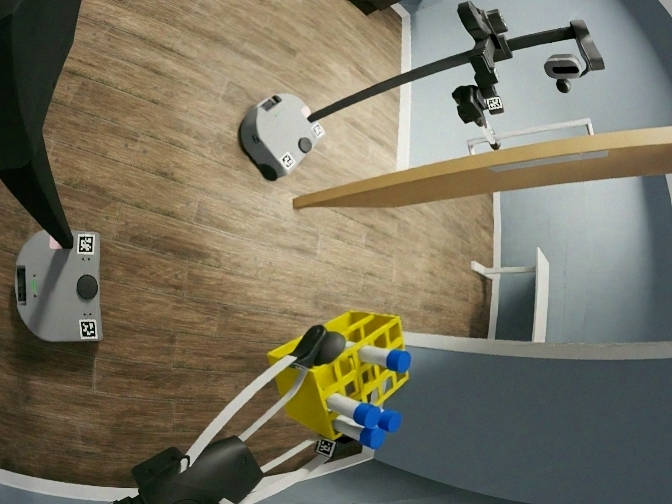

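>>> {"name": "execute_actions", "arguments": {"actions": [{"r1":{"base":{"translate_m":0.01}},"r2":{"base":{"translate_m":1}}}], "cameras": []}}

>>> {"name": "execute_actions", "arguments": {"actions": [{"r2":{"base":{"rotate_rad":0.12}}}], "cameras": ["r2_nav_camera"]}}

Scene clock: 218.93 s.
r1.base_odometry: x=+0.656 y=+0.792 heading=-0.048 (m, m, rad; r1's odometry frame)
r1.turned_by_wheels: +0.000 (rad since the last result)
r1.turned_by_imu: +0.005 (rad since the last result)
r1.base_tilt: forward=-2.2 right=-1.0 (deg)
r1.lidar_m: 0.24 0.40 0.95 1.31 1.56 1.60 1.77 1.71 1.78 1.68 0.49 0.22
r1.head_depth_mm: 1861 1968 2057 2170 2182 1761 1396 / 1822 1934 2100 2268 2331 1768 1398 / 1696 1798 1948 2074 2202 1761 1399 / 1595 1680 1791 1940 2076 1778 1398 / 1500 1585 1687 1811 1927 1783 1410 / 1418 1492 1584 1669 1800 1791 1410 / 1337 1409 1484 1575 1677 1731 1428
r1.base_status: done
r1.joint_positions: lift_m=+0.850 arm_m=+0.003 wrist_yaw_rad=+2.076 wrist_pitch_rad=-0.018 wrist_roll_rad=-0.142 gripper_m=-0.039 head_pan_rad=-1.565 head_tilt_rad=-0.400
r1.joint_status: not commanded
r1.on_its_own: wrist_yaw_rad is held at +2.064, not at your +2.000, by its stall guard, which is not easing now; wrist_roll_rad is held at -0.146, not at its first target -0.015, by its stall guard, which is not easing now; gripper_m is held at -0.040, not at your -0.085, by its stall guard, which is not easing now
r1.motor_effort: left_wheel=-2(4) right_wheel=-13(13) lift_m=+29(29) arm_m=+1(1) wrist_yaw_rad=-11(11) wrist_pitch_rad=+10(10) wrist_roll_rad=-2(2) gripper_m=-20(20) head_pan_rad=-3(4) head_tilt_rad=+0(0) (%)
r1.hand_pose: x=+0.2024 y=-0.0238 z=+0.9599 quat_wxyz=(+0.389, +0.568, -0.326, +0.648) (m; r1's base frame)
r1.wrist_depth_mm: 826 835 835 327 179 135 104 / 834 853 842 324 177 134 103 / 876 862 877 124 187 133 103 / 899 899 876 130 184 132 102 / 904 930 913 131 184 131 102 / 941 969 929 132 164 130 101 / 967 - 895 233 187 130 101
r2.base_odometry: x=+1.340 y=+1.164 heading=+1.800 (m, m, rad; r2's odometry frame)
r2.turned_by_wheels: +0.000 (rad since the last result)
r2.turned_by_imu: +0.002 (rad since the last result)
r2.base_tilt: forward=+2.7 right=+1.3 (deg)
r2.lidar_m: 2.43 0.59 0.39 0.36 2.35 1.96 1.96 1.26 1.05 1.05 0.81 0.69
r2.head_depth_mm: 2335 2523 2013 923 301 1249 1128 / 2387 2543 2026 373 293 1231 1109 / 2422 2565 2038 341 302 1226 1108 / 2435 2495 2041 397 1397 1253 1111 / 2516 2580 2046 1696 1446 1254 1109 / 2566 2605 2063 1693 1445 1258 1118 / 2610 2615 2062 1701 1361 1216 1098
r2.base_status: done
r2.joint_positions: lift_m=+0.920 arm_m=+0.003 wrist_yaw_rad=+1.898 wrist_pitch_rad=-0.028 wrist_roll_rad=+0.014 gripper_m=+0.043 head_pan_rad=+0.007 head_tilt_rad=-0.790
r2.joint_status: not commanded
r2.on_its_own: gripper_m is held at +0.042, not at your +0.030, by its stall guard, which is not easing now
r2.motor_effort: left_wheel=-4(5) right_wheel=+3(8) lift_m=+39(39) arm_m=-3(3) wrist_yaw_rad=+1(1) wrist_pitch_rad=+13(13) wrist_roll_rad=+1(0) gripper_m=-21(20) head_pan_rad=-4(3) head_tilt_rad=-3(3) (%)
r2.hand_pose: x=+0.2206 y=-0.0657 z=+1.0270 quat_wxyz=(+0.418, +0.584, -0.406, +0.565) (m; r2's base frame)
r2.wrist_depth_mm: 448 596 - - - - - / 457 597 - - - - - / 447 617 950 175 - - 466 / 457 617 903 176 - - 460 / 468 633 151 133 130 - 463 / 470 613 141 135 133 - 469 / 472 688 806 144 143 - 479
pictures: none
No camera images: the call's "cameras" was empty. Leave "cameras" out to get every camera's image.

Scene clock: 220.00 s.
r1.base_odometry: x=+0.656 y=+0.792 heading=-0.048 (m, m, rad; r1's odometry frame)
r1.turned_by_wheels: +0.000 (rad since the last result)
r1.turned_by_imu: +0.000 (rad since the last result)
r1.base_tilt: forward=-2.1 right=-1.0 (deg)
r1.lidar_m: 0.24 0.40 0.95 1.31 1.56 1.60 1.78 1.71 1.78 1.68 0.47 0.22
r1.head_depth_mm: 1864 1963 2050 2159 2201 1761 1396 / 1817 1944 2078 2258 2339 1764 1395 / 1687 1800 1942 2090 2201 1767 1406 / 1588 1685 1794 1926 2057 1780 1399 / 1490 1597 1678 1795 1918 1786 1409 / 1420 1490 1577 1674 1787 1798 1411 / 1338 1409 1490 1565 1680 1725 1420
r1.base_status: not commanded
r1.joint_positions: lift_m=+0.850 arm_m=+0.003 wrist_yaw_rad=+2.076 wrist_pitch_rad=-0.018 wrist_roll_rad=-0.142 gripper_m=-0.039 head_pan_rad=-1.565 head_tilt_rad=-0.400
r1.joint_status: not commanded
r1.on_its_own: wrist_yaw_rad is held at +2.064, not at your +2.000, by its stall guard, which is not easing now; wrist_roll_rad is held at -0.146, not at its first target -0.015, by its stall guard, which is not easing now; gripper_m is held at -0.040, not at your -0.085, by its stall guard, which is not easing now
r1.motor_effort: left_wheel=-2(2) right_wheel=-13(13) lift_m=+29(29) arm_m=+1(1) wrist_yaw_rad=-11(11) wrist_pitch_rad=+10(10) wrist_roll_rad=-2(2) gripper_m=-20(20) head_pan_rad=-3(4) head_tilt_rad=+1(0) (%)
r1.hand_pose: x=+0.2024 y=-0.0238 z=+0.9599 quat_wxyz=(+0.389, +0.568, -0.326, +0.648) (m; r1's base frame)
r1.wrist_depth_mm: 812 817 817 327 180 134 104 / 837 844 835 322 178 133 104 / 863 879 878 124 186 133 103 / 891 897 882 130 186 132 102 / 924 926 895 130 183 131 101 / 932 967 934 132 165 130 101 / 967 991 912 234 187 129 101
r2.base_odometry: x=+1.340 y=+1.164 heading=+1.920 (m, m, rad; r2's odometry frame)
r2.turned_by_wheels: +0.120 (rad since the last result)
r2.turned_by_imu: +0.120 (rad since the last result)
r2.base_tilt: forward=+3.0 right=+1.4 (deg)
r2.lidar_m: 2.43 0.52 0.37 0.36 2.19 1.95 1.92 1.18 1.05 1.05 0.75 0.69
r2.head_depth_mm: 2327 2514 2026 1765 301 1226 1128 / 2413 2559 2025 367 295 1233 1110 / 2442 2476 2037 341 301 1217 1112 / 2575 2594 2045 397 1394 1254 1110 / 2643 2585 2037 1700 1446 1254 1111 / 2712 2588 2048 1693 1420 1260 1115 / 2789 2627 1997 1106 1091 1067 1047
r2.base_status: done
r2.joint_positions: lift_m=+0.920 arm_m=+0.003 wrist_yaw_rad=+1.898 wrist_pitch_rad=-0.028 wrist_roll_rad=+0.014 gripper_m=+0.043 head_pan_rad=+0.007 head_tilt_rad=-0.790
r2.joint_status: not commanded
r2.on_its_own: gripper_m is held at +0.042, not at your +0.030, by its stall guard, which is not easing now
r2.motor_effort: left_wheel=-4(11) right_wheel=+3(7) lift_m=+40(39) arm_m=-3(3) wrist_yaw_rad=+1(1) wrist_pitch_rad=+13(13) wrist_roll_rad=+0(0) gripper_m=-18(20) head_pan_rad=-2(2) head_tilt_rad=-3(3) (%)
r2.hand_pose: x=+0.2205 y=-0.0656 z=+1.0270 quat_wxyz=(+0.417, +0.584, -0.406, +0.565) (m; r2's base frame)
r2.wrist_depth_mm: 408 521 752 - - - - / 413 529 756 - - - - / 419 531 790 174 - - - / 422 561 769 173 - - - / 430 557 156 134 130 - - / 432 532 140 136 134 - - / 433 607 686 143 143 - -
pictures: r2_nav_camera (sideways: a quarter turn counterclockwise sets it upright)
camera_calibration (this result's frames):
r2_nav_camera: T_world_to_cam=[[0.699016, -0.020102, 0.714823, -0.887738], [0.0226403, -0.998482, -0.0502186, 0.116259], [0.714747, 0.0512874, -0.6975, 0.856309], [0, 0, 0, 1]] pos_world=[0.00586583, 0.0543193, 1.23769]
Images, in order (width x height): r2_nav_camera 672x504.

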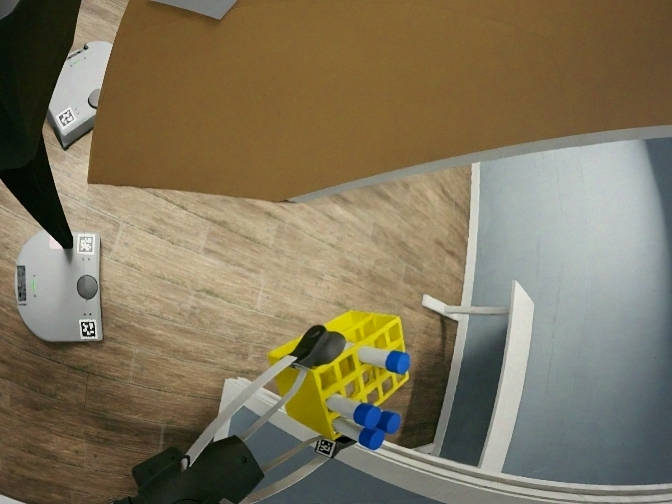

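Hmm, heading is more skewed; straighten.

>>> {"name": "execute_actions", "arguments": {"actions": [{"r2":{"base":{"translate_m":0.75}}}], "cameras": []}}

>>> {"name": "execute_actions", "arguments": {"actions": [{"r2":{"base":{"rotate_rad":-0.4}}}], "cameras": []}}

>>> {"name": "execute_actions", "arguments": {"actions": [{"r2":{"base":{"translate_m":0.7}}}], "cameras": []}}

>>> {"name": "execute_actions", "arguments": {"actions": [{"r1":{"joints":{"gripper_m":0.1}},"r2":{"base":{"rotate_rad":1.4},"joints":{"wrist_yaw_rad":0,"head_pan_rad":-1.57}}}], "cameras": ["r2_nav_camera","r2_head_camera","r1_wrist_camera"]}}

Scene clock: 240.57 s.
r1.base_odometry: x=+0.656 y=+0.792 heading=-0.048 (m, m, rad; r1's odometry frame)
r1.turned_by_wheels: +0.000 (rad since the last result)
r1.turned_by_imu: +0.004 (rad since the last result)
r1.base_tilt: forward=-2.2 right=-1.0 (deg)
r1.lidar_m: 0.24 0.40 0.95 1.31 1.56 1.60 1.77 1.71 1.78 1.67 1.62 0.22
r1.head_depth_mm: 1858 1946 2048 2149 2207 1765 1393 / 1823 1936 2092 2250 2336 1767 1397 / 1690 1803 1935 2089 2190 1768 1401 / 1587 1674 1797 1935 2084 1777 1413 / 1495 1583 1682 1792 1925 1792 1409 / 1412 1500 1585 1690 1797 1791 1407 / 1344 1407 1479 1560 1672 1735 1415
r1.base_status: not commanded
r1.joint_positions: lift_m=+0.850 arm_m=+0.003 wrist_yaw_rad=+2.076 wrist_pitch_rad=-0.018 wrist_roll_rad=-0.142 gripper_m=-0.039 head_pan_rad=-1.565 head_tilt_rad=-0.400
r1.joint_status: not commanded
r1.on_its_own: wrist_yaw_rad is held at +2.064, not at your +2.000, by its stall guard, which is not easing now; wrist_roll_rad is held at -0.146, not at its first target -0.015, by its stall guard, which is not easing now; gripper_m is held at -0.040, not at your -0.085, by its stall guard, which is not easing now
r1.motor_effort: left_wheel=-2(2) right_wheel=-13(13) lift_m=+29(28) arm_m=+1(1) wrist_yaw_rad=-11(11) wrist_pitch_rad=+10(10) wrist_roll_rad=-2(2) gripper_m=-19(19) head_pan_rad=-3(4) head_tilt_rad=+0(1) (%)
r1.hand_pose: x=+0.2024 y=-0.0238 z=+0.9599 quat_wxyz=(+0.389, +0.568, -0.326, +0.648) (m; r1's base frame)
r1.wrist_depth_mm: 823 815 822 331 180 134 104 / 858 844 828 323 179 133 104 / 852 883 868 124 188 132 103 / 916 895 893 131 186 133 103 / 885 936 928 132 184 131 102 / 950 959 927 132 166 130 101 / 1000 993 916 234 186 129 101
r2.base_odometry: x=+1.083 y=+1.869 heading=+1.919 (m, m, rad; r2's odometry frame)
r2.turned_by_wheels: +0.000 (rad since the last result)
r2.turned_by_imu: +0.002 (rad since the last result)
r2.base_tilt: forward=+2.8 right=+1.3 (deg)
r2.lidar_m: 1.69 2.54 0.42 0.37 0.38 0.52 2.35 1.45 0.43 0.43 1.55 2.11
r2.head_depth_mm: 1560 1989 2025 1771 301 1248 1126 / 1565 2050 2035 373 293 1233 1106 / 1657 2080 1966 341 301 1218 1110 / 1897 2206 2041 397 1401 1253 1108 / 1970 2300 2049 1696 1449 1263 1111 / 2039 2335 2055 1698 1439 1258 1116 / 2115 2407 2060 1692 1447 1260 1117
r2.base_status: done
r2.joint_positions: lift_m=+0.920 arm_m=+0.003 wrist_yaw_rad=+1.898 wrist_pitch_rad=-0.028 wrist_roll_rad=+0.014 gripper_m=+0.043 head_pan_rad=+0.007 head_tilt_rad=-0.790
r2.joint_status: not commanded
r2.on_its_own: gripper_m is held at +0.042, not at your +0.030, by its stall guard, which is not easing now
r2.motor_effort: left_wheel=-4(6) right_wheel=+3(9) lift_m=+39(39) arm_m=-3(3) wrist_yaw_rad=+1(1) wrist_pitch_rad=+13(13) wrist_roll_rad=+0(0) gripper_m=-21(20) head_pan_rad=-4(3) head_tilt_rad=-3(3) (%)
r2.hand_pose: x=+0.2205 y=-0.0656 z=+1.0270 quat_wxyz=(+0.417, +0.584, -0.406, +0.565) (m; r2's base frame)
r2.wrist_depth_mm: - - - - - - - / - - - - - - - / - - - 175 - - - / - - - 177 - - - / - - 151 133 131 - - / - - 141 136 134 - - / - - - 144 145 - -
pictures: none
No camera images: the call's "cameras" was empty. Leave "cameras" out to get every camera's image.

Scene clock: 242.20 s.
r1.base_odometry: x=+0.656 y=+0.792 heading=-0.048 (m, m, rad; r1's odometry frame)
r1.turned_by_wheels: +0.000 (rad since the last result)
r1.turned_by_imu: +0.000 (rad since the last result)
r1.base_tilt: forward=-2.2 right=-1.2 (deg)
r1.lidar_m: 0.25 0.40 0.95 1.31 1.56 1.61 1.77 1.72 1.78 1.68 1.63 0.22
r1.head_depth_mm: 1867 1961 2053 2154 2197 1762 1388 / 1797 1949 2102 2274 2349 1757 1398 / 1697 1801 1915 2069 2194 1775 1396 / 1582 1695 1793 1933 2054 1794 1402 / 1492 1594 1689 1794 1926 1793 1408 / 1412 1494 1578 1677 1796 1781 1408 / 1338 1418 1498 1567 1677 1729 1418
r1.base_status: not commanded
r1.joint_positions: lift_m=+0.850 arm_m=+0.003 wrist_yaw_rad=+2.076 wrist_pitch_rad=-0.018 wrist_roll_rad=-0.142 gripper_m=-0.039 head_pan_rad=-1.565 head_tilt_rad=-0.400
r1.joint_status: not commanded
r1.on_its_own: wrist_yaw_rad is held at +2.064, not at your +2.000, by its stall guard, which is not easing now; wrist_roll_rad is held at -0.146, not at its first target -0.015, by its stall guard, which is not easing now; gripper_m is held at -0.040, not at your -0.085, by its stall guard, which is not easing now
r1.motor_effort: left_wheel=-2(2) right_wheel=-13(13) lift_m=+29(29) arm_m=+1(1) wrist_yaw_rad=-11(11) wrist_pitch_rad=+10(10) wrist_roll_rad=-2(2) gripper_m=-19(20) head_pan_rad=-4(3) head_tilt_rad=+0(0) (%)
r1.hand_pose: x=+0.2024 y=-0.0238 z=+0.9599 quat_wxyz=(+0.389, +0.568, -0.326, +0.648) (m; r1's base frame)
r1.wrist_depth_mm: 835 839 827 327 181 134 103 / 849 857 820 320 179 133 103 / 852 855 840 124 186 132 103 / 878 880 871 130 185 131 102 / 907 911 901 131 184 131 102 / 928 912 951 132 164 130 102 / 953 959 895 233 186 130 101
r2.base_odometry: x=+1.083 y=+1.869 heading=+1.520 (m, m, rad; r2's odometry frame)
r2.turned_by_wheels: -0.400 (rad since the last result)
r2.turned_by_imu: -0.399 (rad since the last result)
r2.base_tilt: forward=+2.8 right=+1.2 (deg)
r2.lidar_m: 1.69 2.15 2.63 0.37 0.37 0.40 0.59 1.99 1.37 0.43 0.45 1.70
r2.head_depth_mm: 1556 2174 2032 1769 301 1248 1127 / 1566 2148 2033 367 295 1227 1110 / 1578 2134 2032 341 301 1220 1110 / 1581 2097 2040 397 1394 1256 1110 / 1584 2074 2049 1691 1444 1257 1112 / 1592 1739 1986 1702 1448 1255 1115 / 1682 2041 2066 1701 1448 1258 1116
r2.base_status: done
r2.joint_positions: lift_m=+0.920 arm_m=+0.003 wrist_yaw_rad=+1.898 wrist_pitch_rad=-0.028 wrist_roll_rad=+0.014 gripper_m=+0.043 head_pan_rad=+0.007 head_tilt_rad=-0.790
r2.joint_status: not commanded
r2.on_its_own: gripper_m is held at +0.042, not at your +0.030, by its stall guard, which is not easing now
r2.motor_effort: left_wheel=+3(10) right_wheel=-3(7) lift_m=+39(39) arm_m=-3(3) wrist_yaw_rad=+1(1) wrist_pitch_rad=+13(13) wrist_roll_rad=+0(0) gripper_m=-21(21) head_pan_rad=-3(2) head_tilt_rad=-3(3) (%)
r2.hand_pose: x=+0.2205 y=-0.0656 z=+1.0270 quat_wxyz=(+0.417, +0.584, -0.406, +0.565) (m; r2's base frame)
r2.wrist_depth_mm: - - - - - - - / - - - - - - - / - - - 174 - - - / - - - 173 142 - - / - - 150 132 130 - - / - - 140 136 134 - - / - - - 144 144 - -
pictures: none
No camera images: the call's "cameras" was empty. Leave "cameras" out to get every camera's image.

Scene clock: 250.37 s.
r1.base_odometry: x=+0.656 y=+0.792 heading=-0.048 (m, m, rad; r1's odometry frame)
r1.turned_by_wheels: +0.000 (rad since the last result)
r1.turned_by_imu: +0.002 (rad since the last result)
r1.base_tilt: forward=-2.2 right=-1.0 (deg)
r1.lidar_m: 0.24 0.39 0.95 1.31 1.56 1.61 1.77 1.71 1.78 1.68 1.62 0.22
r1.head_depth_mm: 1869 1952 2045 2155 2188 1767 1391 / 1809 1939 2079 2290 2330 1759 1394 / 1698 1816 1937 2075 2188 1772 1398 / 1581 1687 1791 1929 2057 1783 1402 / 1489 1588 1692 1805 1911 1781 1410 / 1419 1492 1579 1668 1788 1805 1409 / 1338 1414 1490 1573 1672 1735 1415
r1.base_status: not commanded
r1.joint_positions: lift_m=+0.850 arm_m=+0.003 wrist_yaw_rad=+2.076 wrist_pitch_rad=-0.018 wrist_roll_rad=-0.142 gripper_m=-0.039 head_pan_rad=-1.565 head_tilt_rad=-0.400
r1.joint_status: not commanded
r1.on_its_own: wrist_yaw_rad is held at +2.064, not at your +2.000, by its stall guard, which is not easing now; wrist_roll_rad is held at -0.146, not at its first target -0.015, by its stall guard, which is not easing now; gripper_m is held at -0.040, not at your -0.085, by its stall guard, which is not easing now
r1.motor_effort: left_wheel=-2(2) right_wheel=-13(13) lift_m=+29(29) arm_m=+1(1) wrist_yaw_rad=-11(11) wrist_pitch_rad=+10(10) wrist_roll_rad=-2(2) gripper_m=-20(20) head_pan_rad=-3(3) head_tilt_rad=+0(1) (%)
r1.hand_pose: x=+0.2024 y=-0.0238 z=+0.9599 quat_wxyz=(+0.389, +0.568, -0.326, +0.648) (m; r1's base frame)
r1.wrist_depth_mm: 830 826 813 332 180 134 104 / 836 870 822 325 178 134 103 / 874 880 858 124 186 133 103 / 861 909 884 130 186 132 102 / 905 912 919 131 184 131 102 / 913 972 960 132 164 130 102 / 973 994 926 233 188 129 101
r2.base_odometry: x=+1.119 y=+2.568 heading=+1.520 (m, m, rad; r2's odometry frame)
r2.turned_by_wheels: +0.000 (rad since the last result)
r2.turned_by_imu: +0.002 (rad since the last result)
r2.base_tilt: forward=+2.8 right=+1.3 (deg)
r2.lidar_m: 1.41 1.02 1.87 2.54 0.96 0.78 1.05 0.72 0.82 1.24 1.26 1.33
r2.head_depth_mm: 1243 1141 901 1686 301 1250 1123 / 1234 1146 905 373 293 1231 1109 / 1220 1149 909 341 302 1218 1110 / 1214 1154 908 396 1402 1255 1108 / 1200 1161 910 1617 1444 1258 1114 / 1193 1160 917 1576 1433 1264 1114 / 1181 1165 918 1356 1441 1264 1115
r2.base_status: done
r2.joint_positions: lift_m=+0.920 arm_m=+0.003 wrist_yaw_rad=+1.898 wrist_pitch_rad=-0.028 wrist_roll_rad=+0.014 gripper_m=+0.043 head_pan_rad=+0.007 head_tilt_rad=-0.790
r2.joint_status: not commanded
r2.on_its_own: gripper_m is held at +0.042, not at your +0.030, by its stall guard, which is not easing now
r2.motor_effort: left_wheel=+2(7) right_wheel=-3(5) lift_m=+38(40) arm_m=-3(3) wrist_yaw_rad=+0(1) wrist_pitch_rad=+13(13) wrist_roll_rad=+0(0) gripper_m=-21(20) head_pan_rad=-3(3) head_tilt_rad=-3(3) (%)
r2.hand_pose: x=+0.2205 y=-0.0656 z=+1.0270 quat_wxyz=(+0.417, +0.584, -0.406, +0.565) (m; r2's base frame)
r2.wrist_depth_mm: - - - - - - - / - - - - - - - / - - - 175 - - - / - - - 177 - - - / - - 156 133 131 852 908 / - - 141 135 133 676 639 / - - - 144 145 - -
pictures: none
No camera images: the call's "cameras" was empty. Leave "cameras" out to get every camera's image.

Scene clock: 253.57 s.
r1.base_odometry: x=+0.656 y=+0.792 heading=-0.049 (m, m, rad; r1's odometry frame)
r1.turned_by_wheels: -0.001 (rad since the last result)
r1.turned_by_imu: +0.000 (rad since the last result)
r1.base_tilt: forward=-2.5 right=-0.9 (deg)
r1.lidar_m: 0.35 0.50 0.95 1.31 1.56 1.60 1.77 1.71 1.78 1.68 1.63 0.33
r1.head_depth_mm: 1868 1947 2050 2160 2186 1757 1388 / 1816 1948 2088 2256 2342 1768 1397 / 1710 1814 1946 2078 2186 1768 1399 / 1595 1692 1792 1940 2062 1778 1408 / 1495 1590 1684 1798 1931 1787 1406 / 1420 1498 1586 1684 1804 1805 1406 / 1347 1416 1489 1559 1665 1718 1424
r1.base_status: not commanded
r1.joint_positions: lift_m=+0.850 arm_m=+0.003 wrist_yaw_rad=+1.962 wrist_pitch_rad=-0.015 wrist_roll_rad=-0.141 gripper_m=+0.100 head_pan_rad=-1.565 head_tilt_rad=-0.400
r1.joint_status: all done
r1.on_its_own: wrist_roll_rad is held at -0.146, not at its first target -0.015, by its stall guard, which is not easing now
r1.motor_effort: left_wheel=-7(10) right_wheel=+4(13) lift_m=+29(29) arm_m=+1(1) wrist_yaw_rad=+24(50) wrist_pitch_rad=+8(11) wrist_roll_rad=-3(2) gripper_m=-6(81) head_pan_rad=-3(3) head_tilt_rad=+0(0) (%)
r1.hand_pose: x=+0.2152 y=-0.0501 z=+0.9607 quat_wxyz=(+0.425, +0.548, -0.359, +0.625) (m; r1's base frame)
r1.wrist_depth_mm: 772 779 606 378 275 197 178 / 780 811 611 379 276 203 177 / 808 810 603 381 275 204 178 / 812 851 618 381 277 211 178 / 868 882 572 384 278 210 178 / 862 900 549 382 288 205 180 / 926 935 565 389 258 226 175
r2.base_odometry: x=+1.119 y=+2.568 heading=+2.920 (m, m, rad; r2's odometry frame)
r2.turned_by_wheels: +1.400 (rad since the last result)
r2.turned_by_imu: +1.398 (rad since the last result)
r2.base_tilt: forward=+2.8 right=+1.3 (deg)
r2.lidar_m: 2.54 1.21 0.78 0.87 0.76 0.72 1.24 1.24 1.33 1.41 1.02 1.64
r2.head_depth_mm: 1352 1143 931 1729 - - 1078 / 1328 1148 935 1722 - - 1092 / 1289 1150 405 - - - 1113 / 1256 1155 416 - 1409 1254 1111 / 1222 1154 924 1615 1439 1259 1114 / 1193 1161 914 1586 1445 1267 1112 / 1164 1165 917 1391 1418 1257 1120
r2.base_status: done
r2.joint_positions: lift_m=+0.920 arm_m=+0.003 wrist_yaw_rad=+0.002 wrist_pitch_rad=-0.028 wrist_roll_rad=+0.014 gripper_m=+0.043 head_pan_rad=-1.563 head_tilt_rad=-0.790
r2.joint_status: all done
r2.on_its_own: gripper_m is held at +0.042, not at your +0.030, by its stall guard, which is not easing now
r2.motor_effort: left_wheel=-4(9) right_wheel=+3(7) lift_m=+39(39) arm_m=-3(3) wrist_yaw_rad=-3(3) wrist_pitch_rad=+13(13) wrist_roll_rad=+0(0) gripper_m=-21(20) head_pan_rad=-2(32) head_tilt_rad=-3(3) (%)
r2.hand_pose: x=-0.0209 y=-0.4032 z=+1.0270 quat_wxyz=(+0.702, +0.011, -0.712, -0.009) (m; r2's base frame)
r2.wrist_depth_mm: 934 988 - - - - - / 993 - - - - - - / - - - 176 - - - / - - - 178 132 - - / - 897 151 133 130 877 883 / 658 657 141 135 133 682 641 / 506 518 465 143 144 - -
pictures: r1_wrist_camera, r2_head_camera (sideways: a quarter turn clockwise sets it upright), r2_nav_camera (sideways: a quarter turn counterclockwise sets it upright)
camera_calibration (this result's frames):
r1_wrist_camera: T_world_to_cam=[[0.366364, -0.920439, 0.136272, -0.254642], [-0.120182, -0.192038, -0.974001, 0.987565], [0.922678, 0.340461, -0.180976, 0.160787], [0, 0, 0, 1]] pos_world=[0.0636251, -0.0994738, 1.02569]
r2_head_camera: T_world_to_cam=[[-0.00265068, 0.730935, -0.682441, 0.910737], [0.999989, 0.00457196, 0.00101276, -0.00286977], [0.00386036, -0.682431, -0.73094, 0.905998], [0, 0, 0, 1]] pos_world=[0.00178634, -0.0473954, 1.28376]
r2_nav_camera: T_world_to_cam=[[-0.0196327, -0.699059, 0.714794, -0.883316], [-0.998466, -0.0233082, -0.0502192, 0.122489], [0.0517668, -0.714684, -0.697529, 0.860392], [0, 0, 0, 1]] pos_world=[0.0604191, 0.000273326, 1.23769]
Images, in order (width x height): r1_wrist_camera 644x364, r2_head_camera 896x504, r2_nav_camera 672x504.

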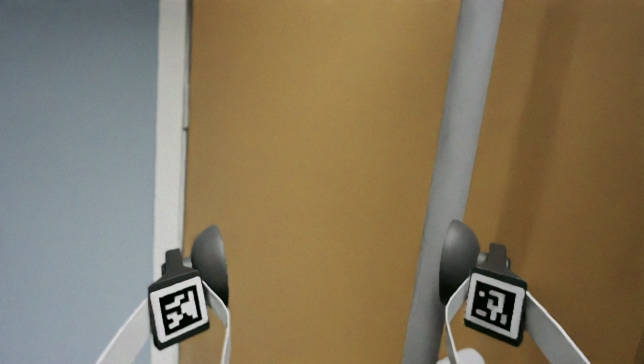

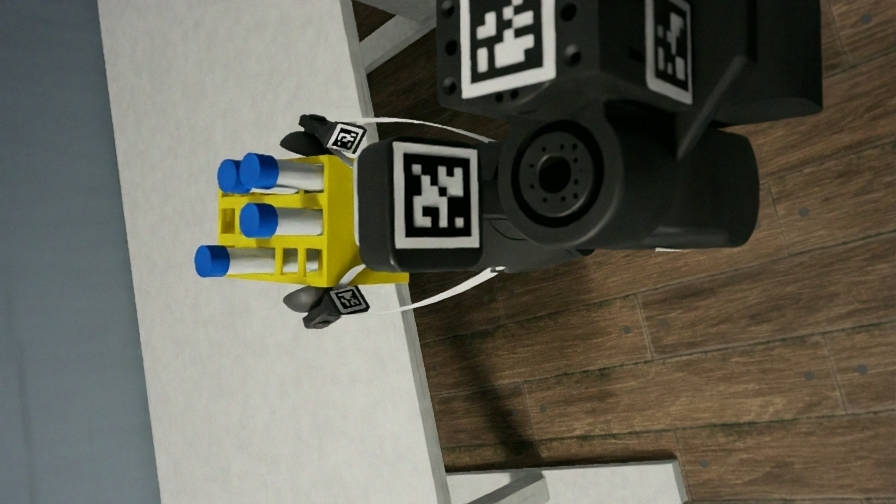

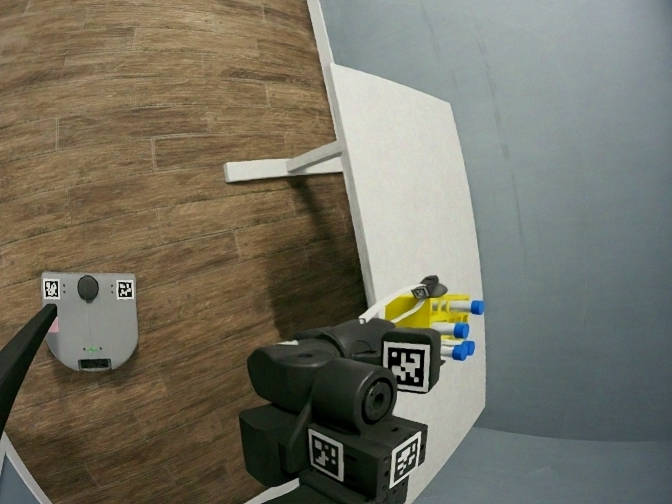

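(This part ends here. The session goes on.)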